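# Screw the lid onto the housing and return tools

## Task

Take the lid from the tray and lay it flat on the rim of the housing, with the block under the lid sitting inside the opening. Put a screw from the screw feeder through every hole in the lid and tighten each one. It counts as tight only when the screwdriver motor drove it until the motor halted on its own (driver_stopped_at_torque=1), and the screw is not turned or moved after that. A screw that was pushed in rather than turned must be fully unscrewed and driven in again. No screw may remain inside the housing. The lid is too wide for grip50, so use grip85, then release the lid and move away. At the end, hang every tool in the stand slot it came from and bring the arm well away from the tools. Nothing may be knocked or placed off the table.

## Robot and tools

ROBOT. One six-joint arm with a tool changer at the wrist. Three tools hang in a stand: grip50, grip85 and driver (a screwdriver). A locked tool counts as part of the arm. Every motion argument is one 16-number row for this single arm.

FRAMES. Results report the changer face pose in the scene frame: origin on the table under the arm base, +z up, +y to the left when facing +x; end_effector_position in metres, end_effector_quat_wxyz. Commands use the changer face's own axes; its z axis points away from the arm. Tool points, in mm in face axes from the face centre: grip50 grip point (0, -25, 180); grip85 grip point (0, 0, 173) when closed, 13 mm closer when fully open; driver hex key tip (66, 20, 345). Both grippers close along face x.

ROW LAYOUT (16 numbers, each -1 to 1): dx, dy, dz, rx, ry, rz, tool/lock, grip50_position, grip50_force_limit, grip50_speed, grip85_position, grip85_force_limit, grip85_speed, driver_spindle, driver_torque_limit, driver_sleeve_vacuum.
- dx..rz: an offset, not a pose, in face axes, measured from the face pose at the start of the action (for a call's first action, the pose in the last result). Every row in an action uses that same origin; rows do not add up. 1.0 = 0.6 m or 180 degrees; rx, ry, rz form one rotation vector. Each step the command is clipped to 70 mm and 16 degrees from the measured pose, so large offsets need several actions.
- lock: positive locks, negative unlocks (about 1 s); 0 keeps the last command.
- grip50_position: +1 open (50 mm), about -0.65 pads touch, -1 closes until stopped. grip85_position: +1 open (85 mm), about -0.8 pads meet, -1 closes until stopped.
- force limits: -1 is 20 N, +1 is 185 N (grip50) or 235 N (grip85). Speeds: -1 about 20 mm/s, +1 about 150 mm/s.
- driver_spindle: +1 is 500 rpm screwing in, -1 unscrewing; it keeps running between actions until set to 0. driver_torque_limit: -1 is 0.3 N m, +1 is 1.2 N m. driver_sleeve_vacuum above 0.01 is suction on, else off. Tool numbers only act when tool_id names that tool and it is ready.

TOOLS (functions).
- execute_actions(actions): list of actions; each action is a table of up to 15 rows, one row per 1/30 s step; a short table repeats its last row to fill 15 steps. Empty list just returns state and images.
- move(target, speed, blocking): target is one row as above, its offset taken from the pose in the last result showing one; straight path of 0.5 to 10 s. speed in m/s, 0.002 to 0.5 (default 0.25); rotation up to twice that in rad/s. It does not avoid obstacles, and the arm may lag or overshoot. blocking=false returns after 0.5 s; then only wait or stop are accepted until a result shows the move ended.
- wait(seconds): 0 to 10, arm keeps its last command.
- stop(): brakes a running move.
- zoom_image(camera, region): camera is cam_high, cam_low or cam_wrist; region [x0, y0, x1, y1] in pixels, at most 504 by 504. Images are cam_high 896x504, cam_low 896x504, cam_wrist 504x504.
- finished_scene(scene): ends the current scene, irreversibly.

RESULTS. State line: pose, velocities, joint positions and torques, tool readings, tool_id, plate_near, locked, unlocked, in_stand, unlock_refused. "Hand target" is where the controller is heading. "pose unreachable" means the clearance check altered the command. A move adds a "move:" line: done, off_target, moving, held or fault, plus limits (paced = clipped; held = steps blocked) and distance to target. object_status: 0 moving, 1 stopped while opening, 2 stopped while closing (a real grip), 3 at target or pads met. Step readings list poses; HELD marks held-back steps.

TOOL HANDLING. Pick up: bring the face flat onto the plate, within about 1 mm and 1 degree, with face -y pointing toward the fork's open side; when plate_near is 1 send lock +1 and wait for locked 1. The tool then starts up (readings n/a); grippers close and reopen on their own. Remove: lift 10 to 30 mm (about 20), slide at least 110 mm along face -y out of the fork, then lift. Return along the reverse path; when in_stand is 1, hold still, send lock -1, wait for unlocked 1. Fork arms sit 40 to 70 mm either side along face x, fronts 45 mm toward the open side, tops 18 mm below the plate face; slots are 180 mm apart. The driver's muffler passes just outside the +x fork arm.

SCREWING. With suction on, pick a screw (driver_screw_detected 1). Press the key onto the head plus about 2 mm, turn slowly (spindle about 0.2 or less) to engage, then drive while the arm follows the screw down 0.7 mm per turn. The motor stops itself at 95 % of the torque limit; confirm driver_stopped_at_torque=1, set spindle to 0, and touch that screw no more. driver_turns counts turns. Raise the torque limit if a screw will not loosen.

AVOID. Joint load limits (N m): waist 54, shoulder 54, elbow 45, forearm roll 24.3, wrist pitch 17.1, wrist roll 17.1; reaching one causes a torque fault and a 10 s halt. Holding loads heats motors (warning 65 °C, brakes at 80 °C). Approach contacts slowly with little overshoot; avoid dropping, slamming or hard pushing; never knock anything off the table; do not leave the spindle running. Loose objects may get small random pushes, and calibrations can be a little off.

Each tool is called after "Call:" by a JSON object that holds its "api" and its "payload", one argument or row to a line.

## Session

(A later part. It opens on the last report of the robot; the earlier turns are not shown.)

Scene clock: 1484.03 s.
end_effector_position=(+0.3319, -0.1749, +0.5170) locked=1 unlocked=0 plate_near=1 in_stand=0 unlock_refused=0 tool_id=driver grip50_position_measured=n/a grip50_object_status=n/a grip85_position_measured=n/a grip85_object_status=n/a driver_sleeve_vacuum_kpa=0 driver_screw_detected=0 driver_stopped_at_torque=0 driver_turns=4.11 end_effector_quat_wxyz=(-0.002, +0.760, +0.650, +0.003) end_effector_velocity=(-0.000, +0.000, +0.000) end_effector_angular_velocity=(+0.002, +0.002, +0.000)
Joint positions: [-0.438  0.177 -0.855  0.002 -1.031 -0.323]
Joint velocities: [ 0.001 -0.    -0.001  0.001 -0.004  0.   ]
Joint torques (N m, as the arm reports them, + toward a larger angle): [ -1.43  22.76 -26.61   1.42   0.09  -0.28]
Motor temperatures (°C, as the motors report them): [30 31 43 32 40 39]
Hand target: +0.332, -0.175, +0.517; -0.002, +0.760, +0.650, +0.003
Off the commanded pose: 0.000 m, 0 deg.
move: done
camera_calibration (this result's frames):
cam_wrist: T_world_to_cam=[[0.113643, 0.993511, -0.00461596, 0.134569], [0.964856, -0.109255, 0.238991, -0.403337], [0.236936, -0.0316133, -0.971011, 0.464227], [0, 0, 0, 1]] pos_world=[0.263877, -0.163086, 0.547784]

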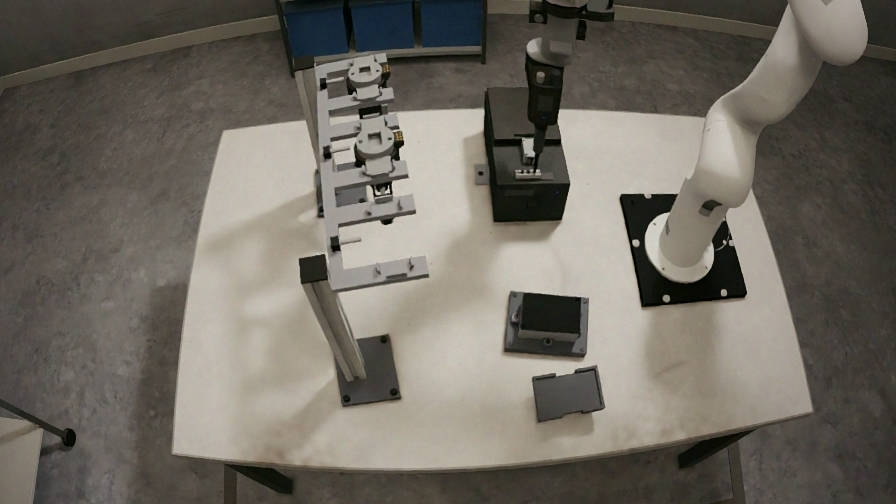

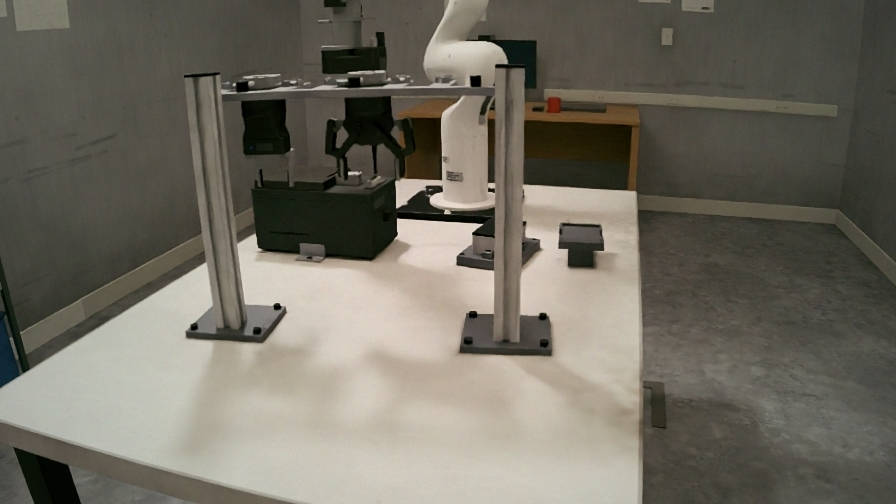

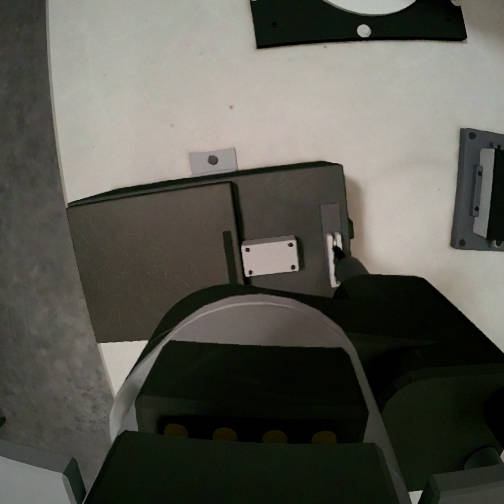

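Call:
{"api": "execute_actions", "payload": {
  "actions": [
    [[-0.00142,-0.00183,0,0,0,0,0,0,0,0,0,0,0,0,-1,-1]],
    [[0,0,0,0,0,0,0,0,0,0,0,0,0,0,-1,-1]]
  ]
}}

Call:
{"api": "zoom_image", "payload": {
  "camera": "cam_wrist",
  "region": [320, 225, 360, 275]
}}

Call:
{"api": "zoom_image", "payload": {
  "camera": "cam_high",
  "region": [510, 145, 560, 185]
}}

Scene clock: 1530.50 s.
end_effector_position=(+0.3307, -0.1756, +0.5170) locked=1 unlocked=0 plate_near=1 in_stand=0 unlock_refused=0 tool_id=driver grip50_position_measured=n/a grip50_object_status=n/a grip85_position_measured=n/a grip85_object_status=n/a driver_sleeve_vacuum_kpa=0 driver_screw_detected=0 driver_stopped_at_torque=0 driver_turns=4.11 end_effector_quat_wxyz=(-0.002, +0.760, +0.650, +0.003) end_effector_velocity=(+0.000, -0.000, -0.000) end_effector_angular_velocity=(-0.000, -0.001, -0.001)
Joint positions: [-0.442  0.179 -0.854  0.002 -1.032 -0.326]
Joint velocities: [-0.    -0.001  0.     0.     0.002  0.001]
Joint torques (N m, as the arm reports them, + toward a larger angle): [ -1.76  22.62 -26.47   0.83   0.12  -0.32]
Motor temperatures (°C, as the motors report them): [30 31 43 32 40 39]
Hand target: +0.331, -0.176, +0.517; -0.002, +0.760, +0.650, +0.003
Off the commanded pose: 0.000 m, 0 deg.
Step readings (end_effector_position; steps 1 to 15: 1st action; 16 to 30: 2nd action):
0: (+0.3319, -0.1750, +0.5171)
1: (+0.3319, -0.1750, +0.5171)
2: (+0.3318, -0.1751, +0.5171)
4: (+0.3312, -0.1754, +0.5171)
8: (+0.3308, -0.1756, +0.5170)
15: (+0.3307, -0.1756, +0.5170)
16: (+0.3307, -0.1756, +0.5170)
17: (+0.3307, -0.1756, +0.5170)
19: (+0.3307, -0.1756, +0.5170)
23: (+0.3307, -0.1756, +0.5170)
30: end_effector_position above
camera_calibration (this result's frames):
cam_wrist: T_world_to_cam=[[0.113639, 0.993511, -0.0046229, 0.135374], [0.964853, -0.109249, 0.239005, -0.402245], [0.236949, -0.0316206, -0.971007, 0.464481], [0, 0, 0, 1]] pos_world=[0.262665, -0.163753, 0.547779]

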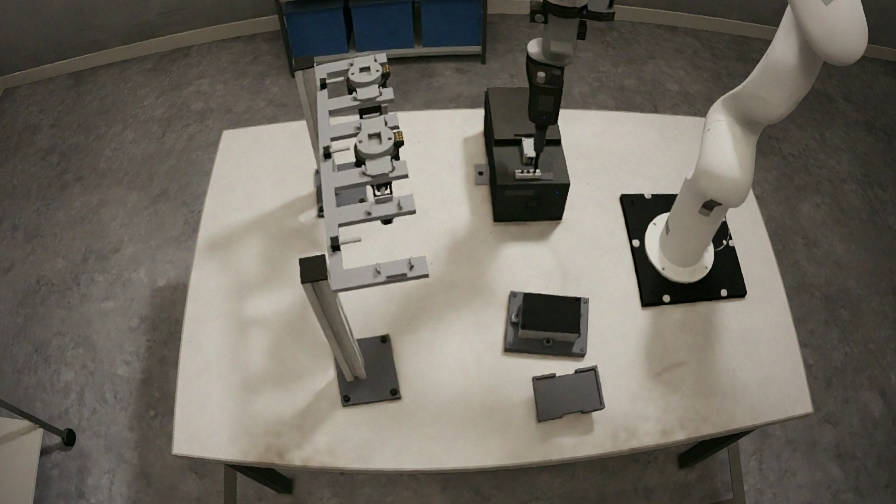

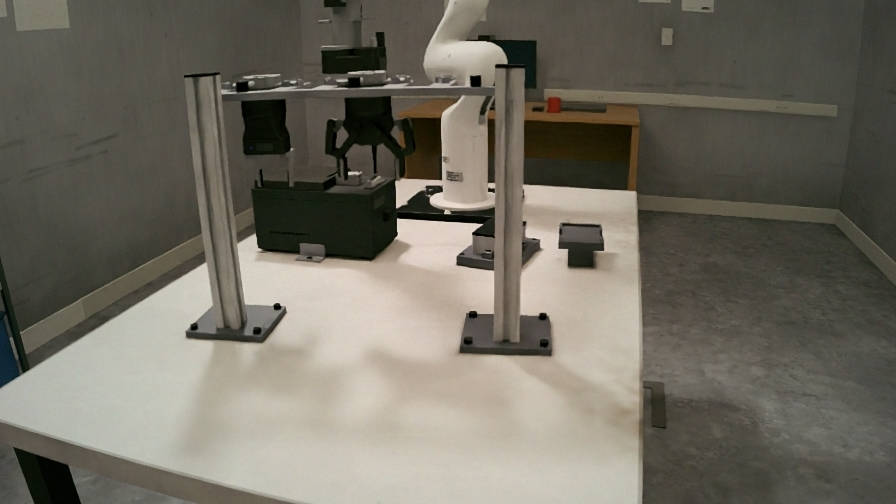

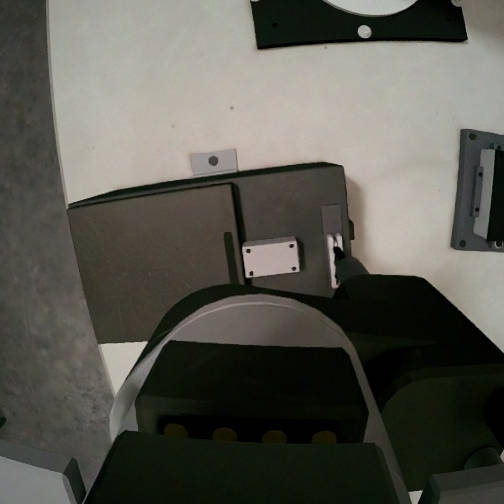

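Region (320, 225, 360, 275) of cam_wrist's 504x504 image, scaled by 10.080, with more detail than that image has; it fills the left 403 columns of this view, and the rest is white.

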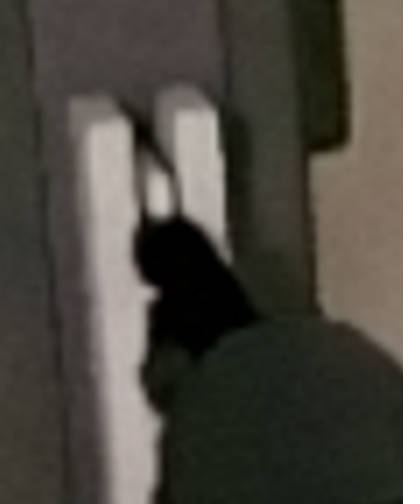

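Region (510, 145, 560, 185) of cam_high's 896x504 image, scaled by 10.080, with more detail than that image has; it fills the top 403 rows of this view, and the rest is white.

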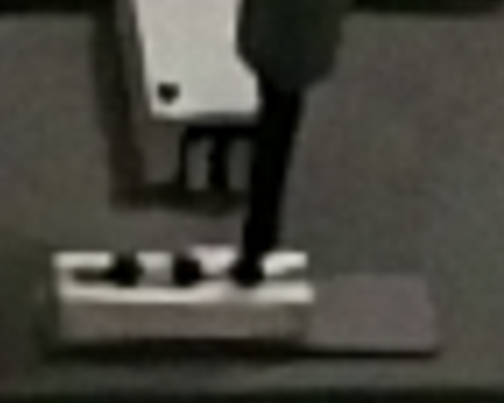

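Call:
{"api": "execute_actions", "payload": {
  "actions": [
    [[0,0,0.001,0,0,0,0,0,0,0,0,0,0,0,-1,-1],[0,0,0.002,0,0,0,0,0,0,0,0,0,0,0,-1,-1],[0,0,0.003,0,0,0,0,0,0,0,0,0,0,0,-1,-1],[0,0,0.004,0,0,0,0,0,0,0,0,0,0,0,-1,-1],[0,0,0.005,0,0,0,0,0,0,0,0,0,0,0,-1,-1]],
    [[0,0,0.0006,0,0,0,0,0,0,0,0,0,0,0,-1,-1],[0,0,0.0012,0,0,0,0,0,0,0,0,0,0,0,-1,-1],[0,0,0.0018,0,0,0,0,0,0,0,0,0,0,0,-1,-1],[0,0,0.0025,0,0,0,0,0,0,0,0,0,0,0,-1,-1]],
    [[0,0,0.0006,0,0,0,0,0,0,0,0,0,0,0.1,-1,-1],[0,0,0.0012,0,0,0,0,0,0,0,0,0,0,0.1,-1,-1],[0,0,0.0018,0,0,0,0,0,0,0,0,0,0,0.1,-1,-1],[0,0,0.0025,0,0,0,0,0,0,0,0,0,0,0.1,-1,-1]],
    [[0,0,0,0,0,0,0,0,0,0,0,0,0,0.1,-1,-1]],
    [[0,0,0,0,0,0,0,0,0,0,0,0,0,0,-1,-1]],
    [[0,0,0.001,0,0,0,0,0,0,0,0,0,0,0,-1,1]]
  ]
}}

Scene clock: 1548.83 s.
end_effector_position=(+0.3308, -0.1756, +0.5106) locked=1 unlocked=0 plate_near=1 in_stand=0 unlock_refused=0 tool_id=driver grip50_position_measured=n/a grip50_object_status=n/a grip85_position_measured=n/a grip85_object_status=n/a driver_sleeve_vacuum_kpa=14 driver_screw_detected=0 driver_stopped_at_torque=0 driver_turns=4.93 end_effector_quat_wxyz=(-0.002, +0.760, +0.650, +0.003) end_effector_velocity=(-0.000, +0.000, -0.000) end_effector_angular_velocity=(+0.001, +0.001, -0.001)
Joint positions: [-0.442  0.175 -0.842  0.002 -1.016 -0.326]
Joint velocities: [ 0.    -0.     0.     0.001 -0.001  0.001]
Joint torques (N m, as the arm reports them, + toward a larger angle): [ -1.35  19.95 -24.7    0.39   0.    -0.19]
Motor temperatures (°C, as the motors report them): [30 31 43 32 40 39]
Hand target: +0.331, -0.176, +0.511; -0.002, +0.760, +0.650, +0.003
Off the commanded pose: 0.000 m, 0 deg.
Step readings (end_effector_position; steps 1 to 15: 1st action; 16 to 30: 2nd action; 31 to 45: 3rd action; 46 to 60: 4th action; 61 to 75: 5th action; 76 to 90: 6th action):
0: (+0.3307, -0.1756, +0.5170)
1: (+0.3307, -0.1756, +0.5170)
2: (+0.3307, -0.1756, +0.5169)
4: (+0.3308, -0.1756, +0.5164)
8: (+0.3307, -0.1756, +0.5144)
15: (+0.3307, -0.1756, +0.5141)
16: (+0.3307, -0.1756, +0.5140)
17: (+0.3307, -0.1756, +0.5140)
19: (+0.3308, -0.1756, +0.5137)
23: (+0.3308, -0.1756, +0.5129)
30: (+0.3308, -0.1756, +0.5127)
31: (+0.3308, -0.1756, +0.5126)
32: (+0.3308, -0.1756, +0.5126)
34: (+0.3308, -0.1756, +0.5123)
38: (+0.3308, -0.1756, +0.5114)
45: (+0.3308, -0.1756, +0.5112)
46: (+0.3308, -0.1756, +0.5112)
47: (+0.3308, -0.1756, +0.5112)
49: (+0.3308, -0.1756, +0.5112)
53: (+0.3308, -0.1756, +0.5112)
60: (+0.3308, -0.1756, +0.5112)
61: (+0.3308, -0.1756, +0.5112)
62: (+0.3308, -0.1756, +0.5112)
64: (+0.3308, -0.1756, +0.5112)
68: (+0.3308, -0.1756, +0.5112)
75: (+0.3308, -0.1756, +0.5112)
76: (+0.3308, -0.1756, +0.5112)
77: (+0.3308, -0.1756, +0.5111)
79: (+0.3308, -0.1756, +0.5108)
83: (+0.3308, -0.1756, +0.5106)
90: end_effector_position above
camera_calibration (this result's frames):
cam_wrist: T_world_to_cam=[[0.113687, 0.993505, -0.00474064, 0.13536], [0.964758, -0.109255, 0.239387, -0.400935], [0.237314, -0.0317888, -0.970913, 0.458056], [0, 0, 0, 1]] pos_world=[0.262713, -0.163724, 0.541352]

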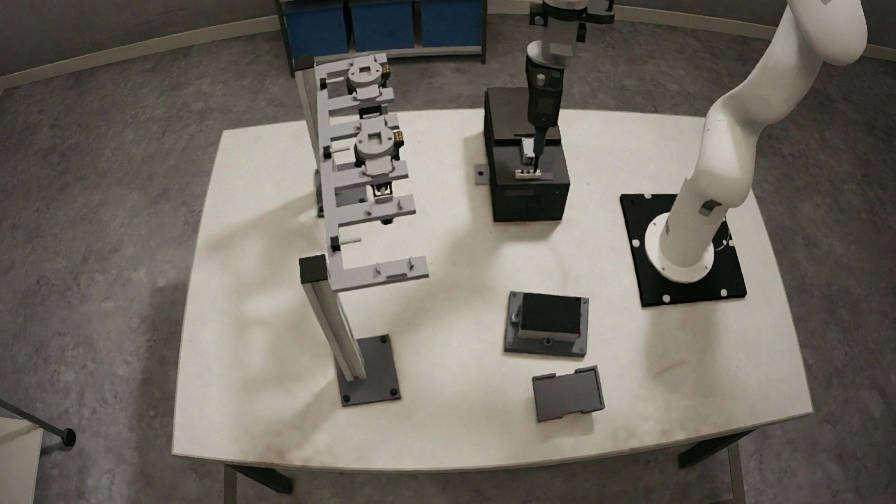

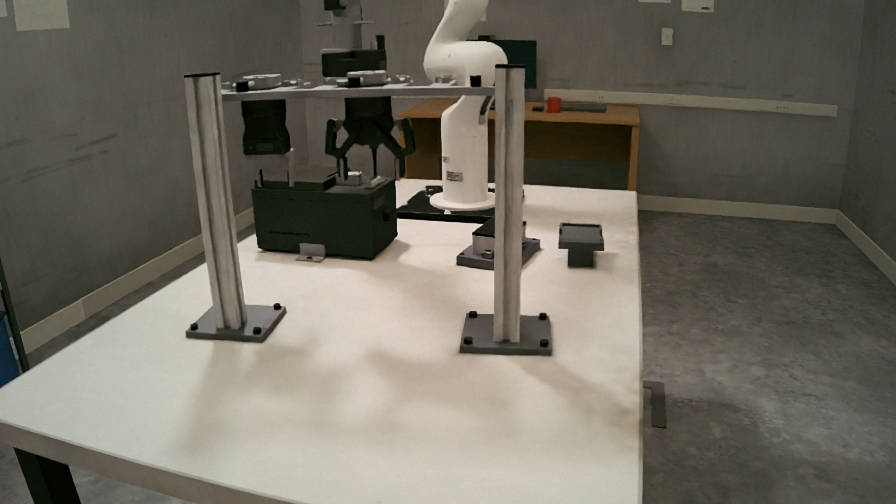

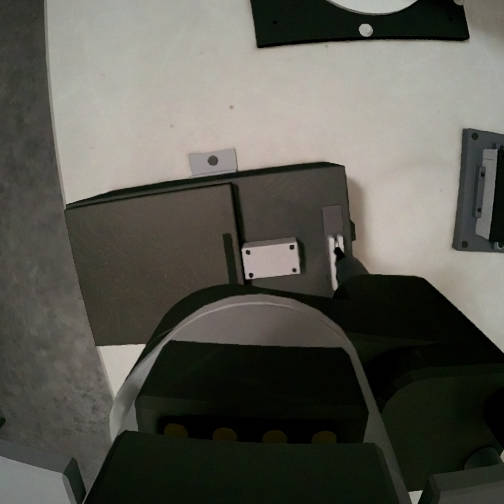

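Call:
{"api": "zoom_image", "payload": {
  "camera": "cam_high",
  "region": [520, 155, 550, 185]
}}

Call:
{"api": "zoom_image", "payload": {
  "camera": "cam_low",
  "region": [360, 160, 390, 190]
}}

Call:
{"api": "zoom_image", "payload": {
  "camera": "cam_wrist",
  "region": [320, 225, 360, 275]
}}

Region (520, 155, 550, 185) of cam_high's 896x504 image, scaled by 16.800, with more detail than that image has.

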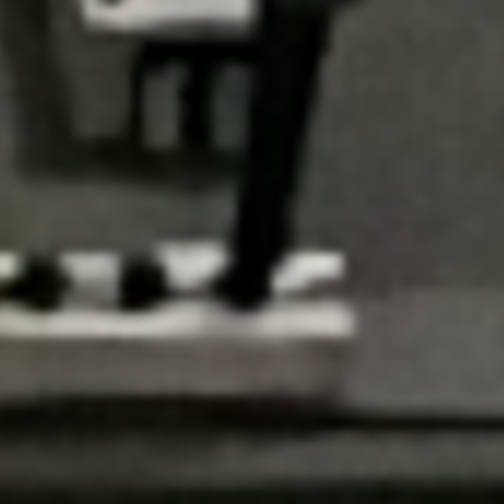

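Region (360, 160, 390, 190) of cam_low's 896x504 image, scaled by 16.800, with more detail than that image has.

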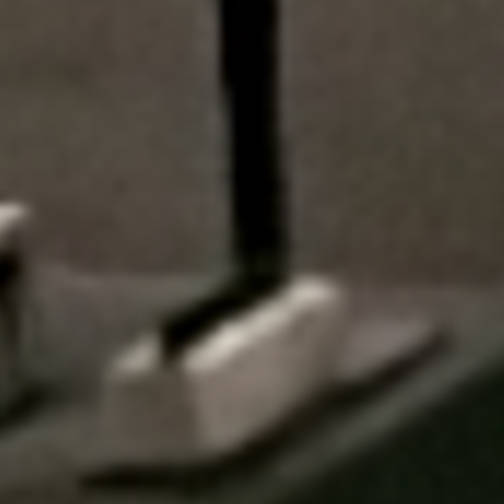

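Region (320, 225, 360, 275) of cam_wrist's 504x504 image, scaled by 10.080, with more detail than that image has; it fills the left 403 columns of this view, and the rest is white.

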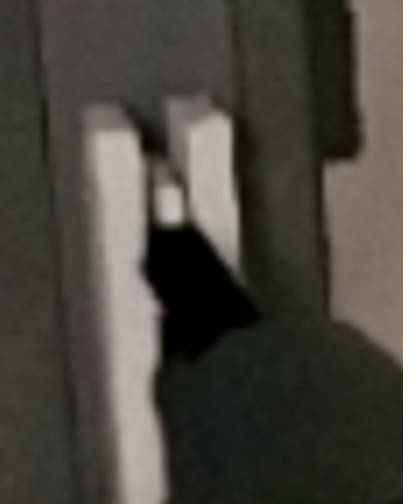

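Call:
{"api": "execute_actions", "payload": {
  "actions": [
    [[0,0,-0.004,0,0,0,0,0,0,0,0,0,0,0,-1,-1],[0,0,-0.008,0,0,0,0,0,0,0,0,0,0,0,-1,-1]],
    [[0,0.0016,0,0,0,0,0,0,0,0,0,0,0,0,-1,-1]],
    [[0,0,0,0,0,0,0,0,0,0,0,0,0,0,-1,-1]]
  ]
}}

Call:
{"api": "zoom_image", "payload": {
  "camera": "cam_high",
  "region": [520, 155, 550, 185]
}}

Call:
{"api": "zoom_image", "payload": {
  "camera": "cam_wrist",
  "region": [320, 225, 360, 275]
}}

Scene clock: 1589.07 s.
end_effector_position=(+0.3317, -0.1758, +0.5153) locked=1 unlocked=0 plate_near=1 in_stand=0 unlock_refused=0 tool_id=driver grip50_position_measured=n/a grip50_object_status=n/a grip85_position_measured=n/a grip85_object_status=n/a driver_sleeve_vacuum_kpa=0 driver_screw_detected=0 driver_stopped_at_torque=0 driver_turns=4.93 end_effector_quat_wxyz=(-0.002, +0.760, +0.650, +0.003) end_effector_velocity=(-0.000, -0.000, -0.000) end_effector_angular_velocity=(+0.000, +0.000, -0.000)
Joint positions: [-0.441  0.176 -0.853  0.002 -1.027 -0.325]
Joint velocities: [-0.  0.  0. -0.  0. -0.]
Joint torques (N m, as the arm reports them, + toward a larger angle): [ -2.1   22.71 -26.12   1.2   -0.03  -0.38]
Motor temperatures (°C, as the motors report them): [30 31 43 32 40 39]
Hand target: +0.332, -0.176, +0.515; -0.002, +0.760, +0.650, +0.003
Off the commanded pose: 0.000 m, 0 deg.
Step readings (end_effector_position; steps 1 to 15: 1st action; 16 to 30: 2nd action; 31 to 45: 3rd action):
0: (+0.3308, -0.1756, +0.5106)
1: (+0.3308, -0.1756, +0.5106)
2: (+0.3308, -0.1756, +0.5109)
4: (+0.3307, -0.1756, +0.5128)
8: (+0.3307, -0.1756, +0.5149)
15: (+0.3307, -0.1756, +0.5153)
16: (+0.3308, -0.1756, +0.5153)
17: (+0.3309, -0.1756, +0.5153)
19: (+0.3313, -0.1757, +0.5153)
23: (+0.3317, -0.1758, +0.5153)
30: (+0.3317, -0.1758, +0.5153)
31: (+0.3317, -0.1758, +0.5153)
32: (+0.3317, -0.1758, +0.5153)
34: (+0.3317, -0.1758, +0.5153)
38: (+0.3317, -0.1758, +0.5153)
45: end_effector_position above
camera_calibration (this result's frames):
cam_wrist: T_world_to_cam=[[0.113648, 0.99351, -0.00463824, 0.135403], [0.964835, -0.109252, 0.239078, -0.402802], [0.23702, -0.031646, -0.970989, 0.462534], [0, 0, 0, 1]] pos_world=[0.263619, -0.163894, 0.546045]

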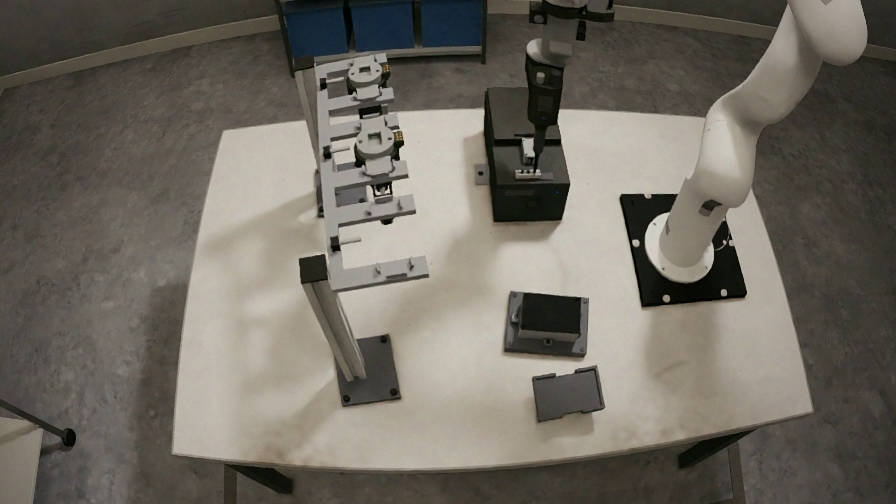

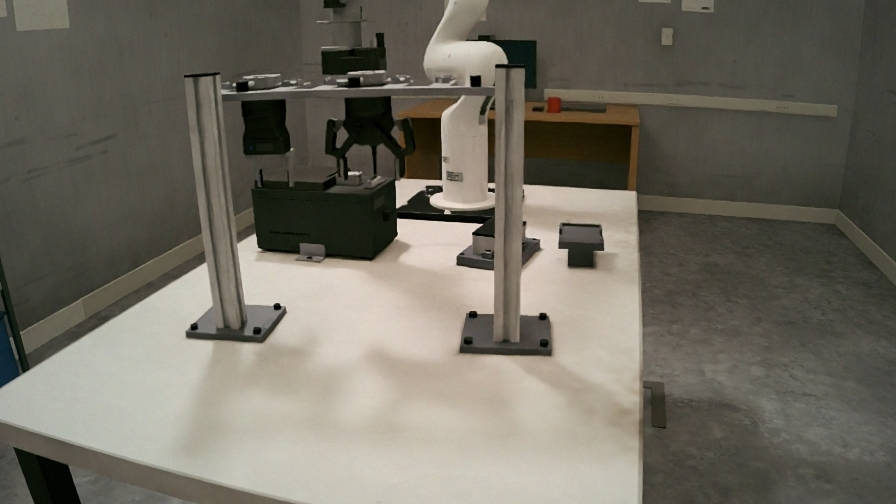

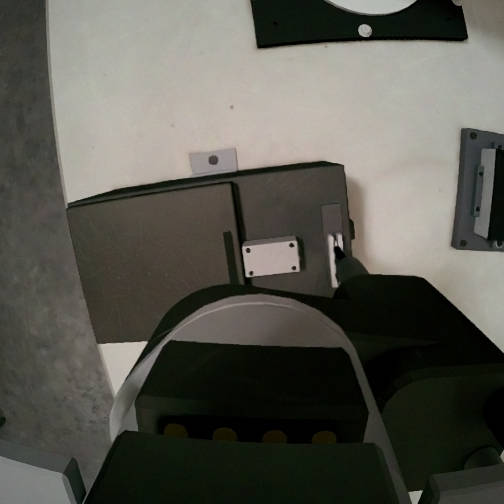

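Region (520, 155, 550, 185) of cam_high's 896x504 image, scaled by 16.800, with more detail than that image has.

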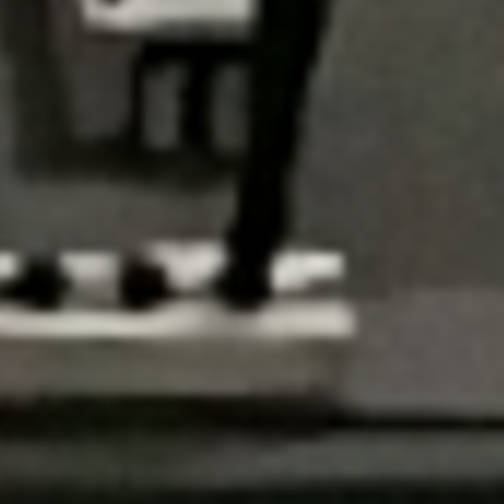

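Region (320, 225, 360, 275) of cam_wrist's 504x504 image, scaled by 10.080, with more detail than that image has; it fills the left 403 columns of this view, and the rest is white.

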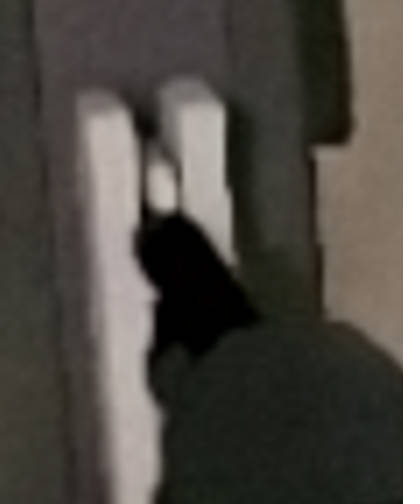

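Looks better aligned in cam_high. Try.

Call:
{"api": "execute_actions", "payload": {
  "actions": [
    [[0,0,0.001,0,0,0,0,0,0,0,0,0,0,0,-1,-1],[0,0,0.002,0,0,0,0,0,0,0,0,0,0,0,-1,-1],[0,0,0.003,0,0,0,0,0,0,0,0,0,0,0,-1,-1],[0,0,0.004,0,0,0,0,0,0,0,0,0,0,0,-1,-1]],
    [[0,0,0.0006,0,0,0,0,0,0,0,0,0,0,0.1,-1,-1],[0,0,0.0012,0,0,0,0,0,0,0,0,0,0,0.1,-1,-1],[0,0,0.0018,0,0,0,0,0,0,0,0,0,0,0.1,-1,-1],[0,0,0.0025,0,0,0,0,0,0,0,0,0,0,0.1,-1,-1]],
    [[0,0,0,0,0,0,0,0,0,0,0,0,0,0.1,-1,-1]],
    [[0,0,0,0,0,0,0,0,0,0,0,0,0,0,-1,-1]],
    [[0,0,0.001,0,0,0,0,0,0,0,0,0,0,0,-1,1]]
  ]
}}

Scene clock: 1599.27 s.
end_effector_position=(+0.3317, -0.1757, +0.5110) locked=1 unlocked=0 plate_near=1 in_stand=0 unlock_refused=0 tool_id=driver grip50_position_measured=n/a grip50_object_status=n/a grip85_position_measured=n/a grip85_object_status=n/a driver_sleeve_vacuum_kpa=14 driver_screw_detected=0 driver_stopped_at_torque=0 driver_turns=5.76 end_effector_quat_wxyz=(-0.002, +0.760, +0.650, +0.003) end_effector_velocity=(+0.000, +0.000, +0.000) end_effector_angular_velocity=(+0.001, +0.000, -0.000)
Joint positions: [-0.441  0.173 -0.845  0.002 -1.017 -0.325]
Joint velocities: [-0.    -0.    -0.     0.001 -0.001 -0.   ]
Joint torques (N m, as the arm reports them, + toward a larger angle): [ -1.62  22.35 -24.13   0.64  -0.15  -0.41]
Motor temperatures (°C, as the motors report them): [30 31 43 32 40 39]
Hand target: +0.332, -0.176, +0.511; -0.002, +0.760, +0.650, +0.003
Off the commanded pose: 0.000 m, 0 deg.
Step readings (end_effector_position; steps 1 to 15: 1st action; 16 to 30: 2nd action; 31 to 45: 3rd action; 46 to 60: 4th action; 61 to 75: 5th action):
0: (+0.3317, -0.1758, +0.5153)
1: (+0.3317, -0.1758, +0.5153)
2: (+0.3317, -0.1758, +0.5152)
4: (+0.3317, -0.1758, +0.5147)
8: (+0.3316, -0.1757, +0.5131)
15: (+0.3317, -0.1757, +0.5130)
16: (+0.3317, -0.1757, +0.5130)
17: (+0.3317, -0.1758, +0.5130)
19: (+0.3318, -0.1758, +0.5127)
23: (+0.3318, -0.1758, +0.5118)
30: (+0.3318, -0.1757, +0.5116)
31: (+0.3317, -0.1757, +0.5116)
32: (+0.3317, -0.1757, +0.5116)
34: (+0.3317, -0.1757, +0.5116)
38: (+0.3318, -0.1758, +0.5116)
45: (+0.3317, -0.1757, +0.5116)
46: (+0.3317, -0.1757, +0.5116)
47: (+0.3317, -0.1757, +0.5116)
49: (+0.3317, -0.1757, +0.5116)
53: (+0.3317, -0.1757, +0.5116)
60: (+0.3317, -0.1757, +0.5116)
61: (+0.3317, -0.1757, +0.5116)
62: (+0.3318, -0.1757, +0.5115)
64: (+0.3317, -0.1757, +0.5112)
68: (+0.3318, -0.1757, +0.5110)
75: end_effector_position above
camera_calibration (this result's frames):
cam_wrist: T_world_to_cam=[[0.113696, 0.993504, -0.00473937, 0.1354], [0.964732, -0.109261, 0.23949, -0.402014], [0.237416, -0.0318012, -0.970887, 0.458149], [0, 0, 0, 1]] pos_world=[0.263669, -0.163875, 0.541731]

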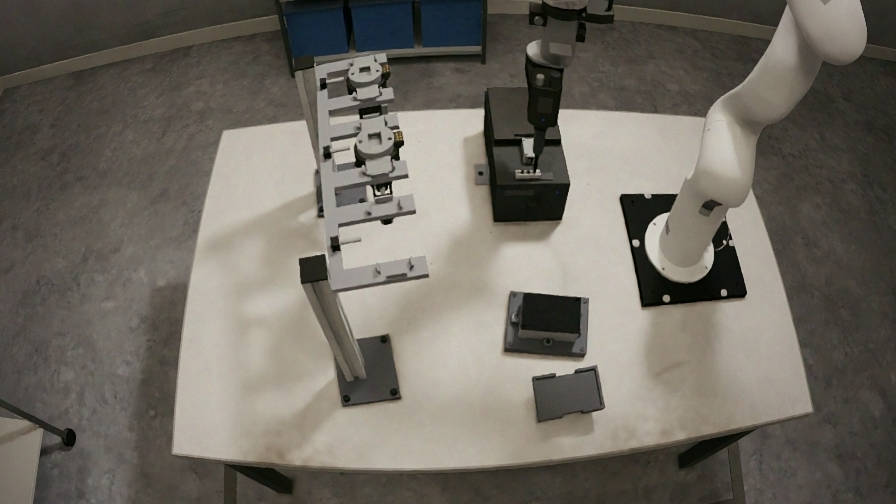

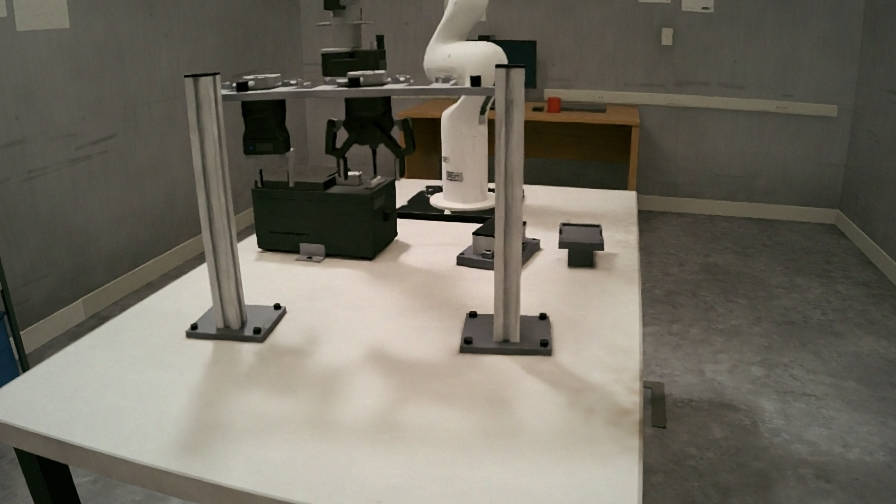

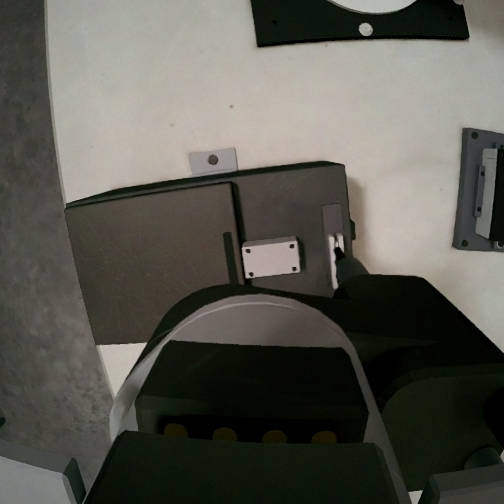

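Call:
{"api": "execute_actions", "payload": {
  "actions": [
    [[0,0,0.0006,0,0,0,0,0,0,0,0,0,0,0.1,-1,1],[0,0,0.0012,0,0,0,0,0,0,0,0,0,0,0.1,-1,1],[0,0,0.0018,0,0,0,0,0,0,0,0,0,0,0.1,-1,1],[0,0,0.0025,0,0,0,0,0,0,0,0,0,0,0.1,-1,1]],
    [[0,0,0,0,0,0,0,0,0,0,0,0,0,0.1,-1,1]],
    [[0,0,0,0,0,0,0,0,0,0,0,0,0,0,-1,1]]
  ]
}}

Call:
{"api": "zoom_image", "payload": {
  "camera": "cam_high",
  "region": [520, 155, 550, 185]
}}

Call:
{"api": "zoom_image", "payload": {
  "camera": "cam_wrist",
  "region": [320, 225, 360, 275]
}}

Scene clock: 1613.70 s.
end_effector_position=(+0.3318, -0.1757, +0.5095) locked=1 unlocked=0 plate_near=1 in_stand=0 unlock_refused=0 tool_id=driver grip50_position_measured=n/a grip50_object_status=n/a grip85_position_measured=n/a grip85_object_status=n/a driver_sleeve_vacuum_kpa=14 driver_screw_detected=0 driver_stopped_at_torque=0 driver_turns=6.58 end_effector_quat_wxyz=(-0.002, +0.760, +0.650, +0.003) end_effector_velocity=(+0.000, +0.000, +0.000) end_effector_angular_velocity=(+0.001, -0.001, -0.000)
Joint positions: [-0.441  0.172 -0.842  0.002 -1.013 -0.325]
Joint velocities: [ 0.     0.    -0.     0.001 -0.    -0.   ]
Joint torques (N m, as the arm reports them, + toward a larger angle): [ -1.97  19.93 -23.85   0.35  -0.23  -0.26]
Motor temperatures (°C, as the motors report them): [30 31 43 32 40 39]
Hand target: +0.332, -0.176, +0.510; -0.002, +0.760, +0.650, +0.003
Off the commanded pose: 0.000 m, 0 deg.
Step readings (end_effector_position; steps 1 to 15: 1st action; 16 to 30: 2nd action; 31 to 45: 3rd action):
0: (+0.3317, -0.1757, +0.5110)
1: (+0.3318, -0.1757, +0.5110)
2: (+0.3318, -0.1757, +0.5110)
4: (+0.3318, -0.1758, +0.5106)
8: (+0.3318, -0.1757, +0.5097)
15: (+0.3318, -0.1757, +0.5095)
16: (+0.3318, -0.1757, +0.5095)
17: (+0.3318, -0.1757, +0.5095)
19: (+0.3318, -0.1757, +0.5095)
23: (+0.3318, -0.1757, +0.5096)
30: (+0.3318, -0.1757, +0.5095)
31: (+0.3318, -0.1757, +0.5095)
32: (+0.3318, -0.1757, +0.5095)
34: (+0.3318, -0.1757, +0.5095)
38: (+0.3318, -0.1757, +0.5095)
45: end_effector_position above
camera_calibration (this result's frames):
cam_wrist: T_world_to_cam=[[0.113708, 0.993503, -0.00477451, 0.135403], [0.964708, -0.109261, 0.239583, -0.401719], [0.237505, -0.0318485, -0.970864, 0.456679], [0, 0, 0, 1]] pos_world=[0.263682, -0.163871, 0.540265]

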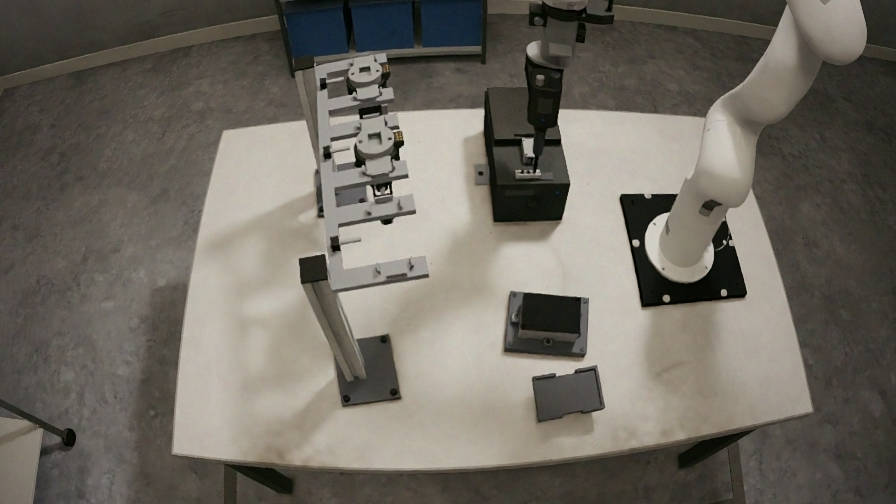

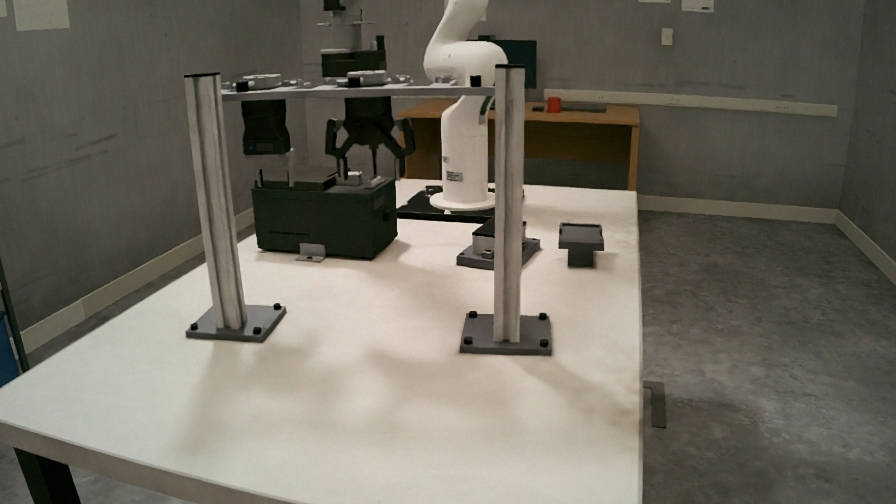

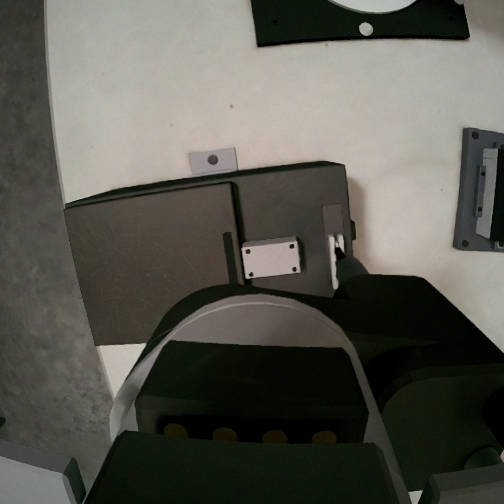

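Region (520, 155, 550, 185) of cam_high's 896x504 image, scaled by 16.800, with more detail than that image has.

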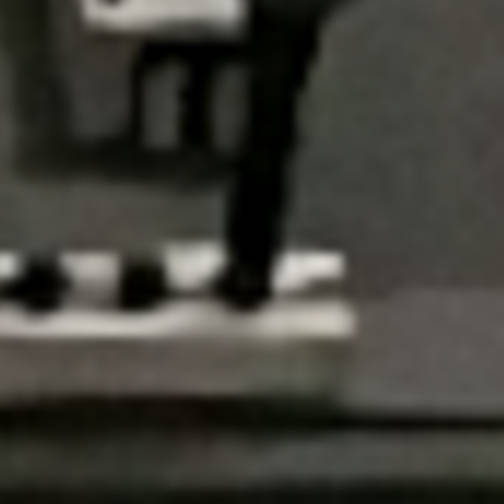

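Region (320, 225, 360, 275) of cam_wrist's 504x504 image, scaled by 10.080, with more detail than that image has; it fills the left 403 columns of this view, and the rest is white.

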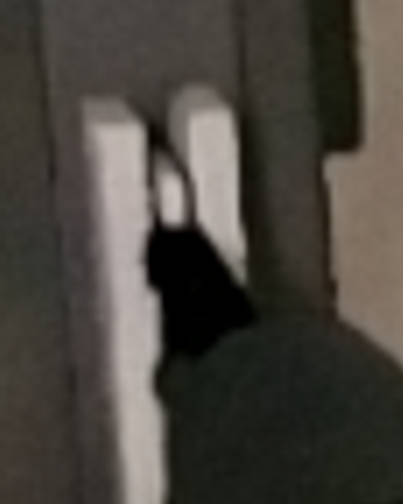

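Call:
{"api": "execute_actions", "payload": {
  "actions": [
    [[0,0,-0.004,0,0,0,0,0,0,0,0,0,0,0,-1,-1],[0,0,-0.0085,0,0,0,0,0,0,0,0,0,0,0,-1,-1]],
    [[0,0.0008,0,0,0,0,0,0,0,0,0,0,0,0,-1,-1]],
    [[0,0,0.001,0,0,0,0,0,0,0,0,0,0,0,-1,-1],[0,0,0.002,0,0,0,0,0,0,0,0,0,0,0,-1,-1],[0,0,0.003,0,0,0,0,0,0,0,0,0,0,0,-1,-1]],
    [[0,0,0.0006,0,0,0,0,0,0,0,0,0,0,0.1,-1,-1],[0,0,0.0012,0,0,0,0,0,0,0,0,0,0,0.1,-1,-1],[0,0,0.0018,0,0,0,0,0,0,0,0,0,0,0.1,-1,-1],[0,0,0.0025,0,0,0,0,0,0,0,0,0,0,0.1,-1,-1]],
    [[0,0,0,0,0,0,0,0,0,0,0,0,0,0.1,-1,-1]],
    [[0,0,0,0,0,0,0,0,0,0,0,0,0,0,-1,-1]],
    [[0,0,0.001,0,0,0,0,0,0,0,0,0,0,0,-1,1]]
  ]
}}

Scene clock: 1646.77 s.
end_effector_position=(+0.3322, -0.1758, +0.5108) locked=1 unlocked=0 plate_near=1 in_stand=0 unlock_refused=0 tool_id=driver grip50_position_measured=n/a grip50_object_status=n/a grip85_position_measured=n/a grip85_object_status=n/a driver_sleeve_vacuum_kpa=14 driver_screw_detected=0 driver_stopped_at_torque=0 driver_turns=7.40 end_effector_quat_wxyz=(-0.002, +0.760, +0.650, +0.003) end_effector_velocity=(-0.000, +0.000, +0.000) end_effector_angular_velocity=(+0.000, +0.001, +0.000)
Joint positions: [-0.44   0.172 -0.846  0.002 -1.016 -0.324]
Joint velocities: [-0.     0.     0.    -0.    -0.001  0.   ]
Joint torques (N m, as the arm reports them, + toward a larger angle): [ -0.84  21.21 -24.42   0.75  -0.16  -0.37]
Motor temperatures (°C, as the motors report them): [30 31 43 32 40 39]
Hand target: +0.332, -0.176, +0.511; -0.002, +0.760, +0.650, +0.003
Off the commanded pose: 0.000 m, 0 deg.
Step readings (end_effector_position; steps 1 to 15: 1st action; 16 to 30: 2nd action; 31 to 45: 3rd action; 46 to 60: 4th action; 61 to 75: 5th action; 76 to 90: 6th action; 91 to 105: 7th action):
0: (+0.3318, -0.1757, +0.5095)
1: (+0.3318, -0.1757, +0.5096)
2: (+0.3317, -0.1757, +0.5098)
4: (+0.3316, -0.1757, +0.5118)
8: (+0.3316, -0.1757, +0.5141)
15: (+0.3317, -0.1758, +0.5145)
16: (+0.3317, -0.1758, +0.5145)
17: (+0.3318, -0.1758, +0.5145)
19: (+0.3320, -0.1758, +0.5145)
23: (+0.3322, -0.1758, +0.5145)
30: (+0.3322, -0.1758, +0.5145)
31: (+0.3322, -0.1758, +0.5145)
32: (+0.3322, -0.1758, +0.5144)
34: (+0.3322, -0.1758, +0.5139)
38: (+0.3322, -0.1758, +0.5130)
45: (+0.3322, -0.1758, +0.5128)
46: (+0.3322, -0.1758, +0.5128)
47: (+0.3322, -0.1758, +0.5127)
49: (+0.3323, -0.1759, +0.5125)
53: (+0.3323, -0.1758, +0.5115)
60: (+0.3322, -0.1758, +0.5113)
61: (+0.3322, -0.1758, +0.5113)
62: (+0.3322, -0.1758, +0.5113)
64: (+0.3322, -0.1758, +0.5113)
68: (+0.3322, -0.1758, +0.5114)
75: (+0.3322, -0.1758, +0.5113)
76: (+0.3322, -0.1758, +0.5113)
77: (+0.3322, -0.1758, +0.5113)
79: (+0.3322, -0.1758, +0.5113)
83: (+0.3322, -0.1758, +0.5113)
90: (+0.3322, -0.1758, +0.5113)
91: (+0.3322, -0.1758, +0.5113)
92: (+0.3322, -0.1758, +0.5113)
94: (+0.3322, -0.1758, +0.5110)
98: (+0.3322, -0.1758, +0.5108)
105: end_effector_position above
camera_calibration (this result's frames):
cam_wrist: T_world_to_cam=[[0.113701, 0.993504, -0.0047665, 0.135435], [0.964712, -0.109256, 0.239568, -0.402462], [0.237491, -0.0318374, -0.970868, 0.457747], [0, 0, 0, 1]] pos_world=[0.26415, -0.163953, 0.541475]

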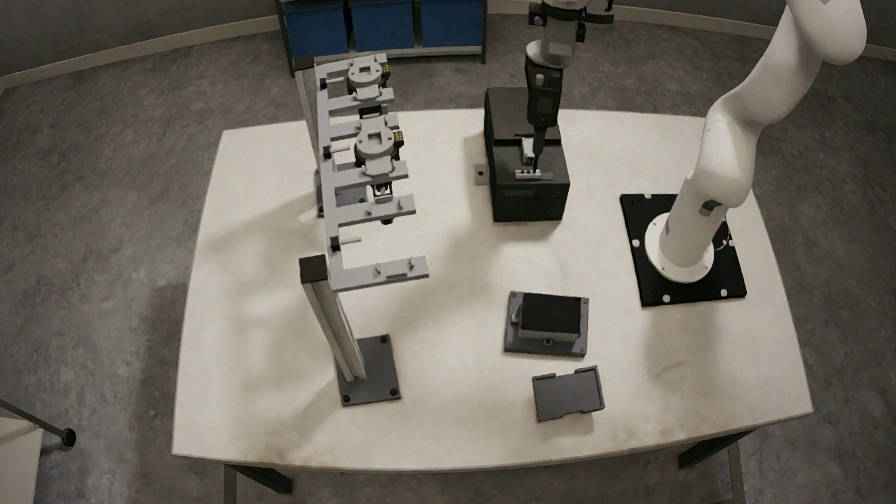

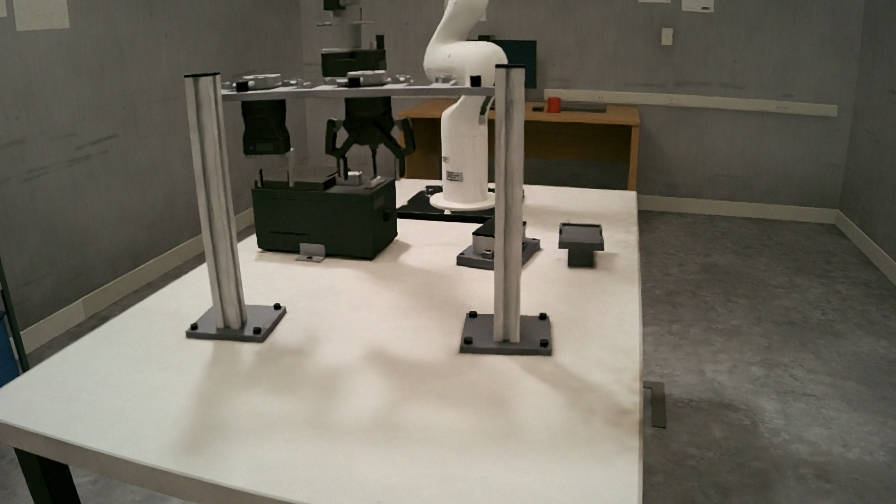

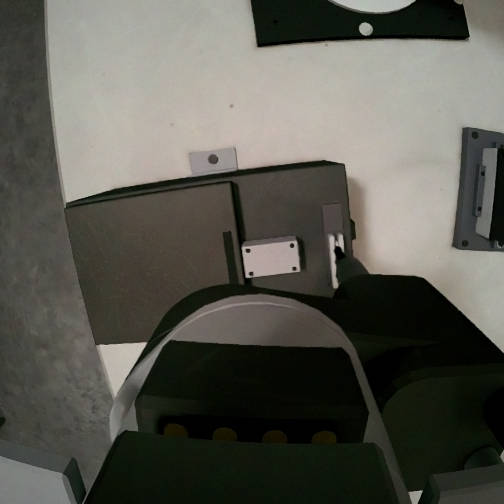

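Call:
{"api": "zoom_image", "payload": {
  "camera": "cam_high",
  "region": [520, 155, 550, 185]
}}

Call:
{"api": "zoom_image", "payload": {
  "camera": "cam_wrist",
  "region": [325, 235, 350, 265]
}}

Call:
{"api": "zoom_image", "payload": {
  "camera": "cam_low",
  "region": [365, 165, 385, 185]
}}

Region (520, 155, 550, 185) of cam_high's 896x504 image, scaled by 16.800, with more detail than that image has.

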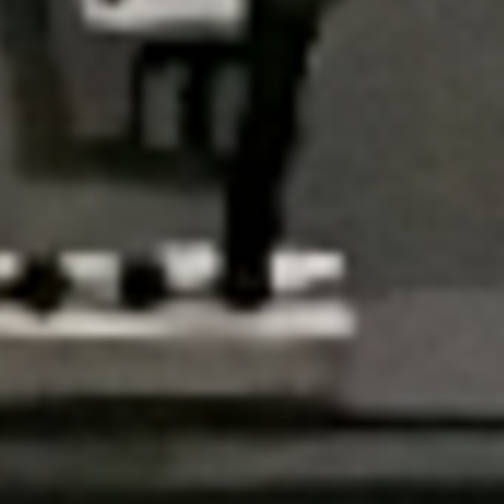

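Region (325, 235, 350, 265) of cam_wrist's 504x504 image, scaled by 16.800, with more detail than that image has.

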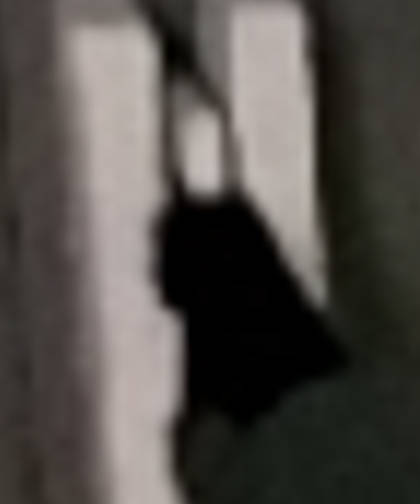

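Region (365, 165, 385, 185) of cam_low's 896x504 image, scaled by 25.200, with more detail than that image has.

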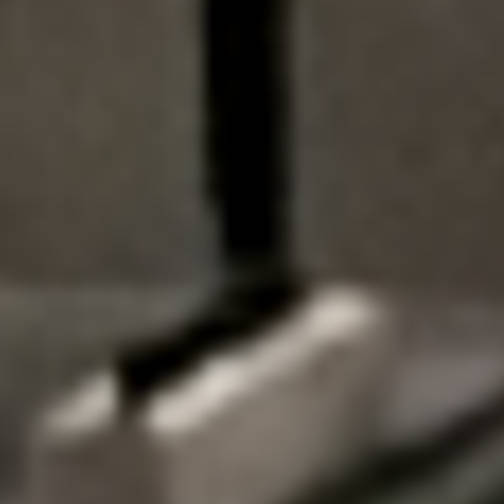

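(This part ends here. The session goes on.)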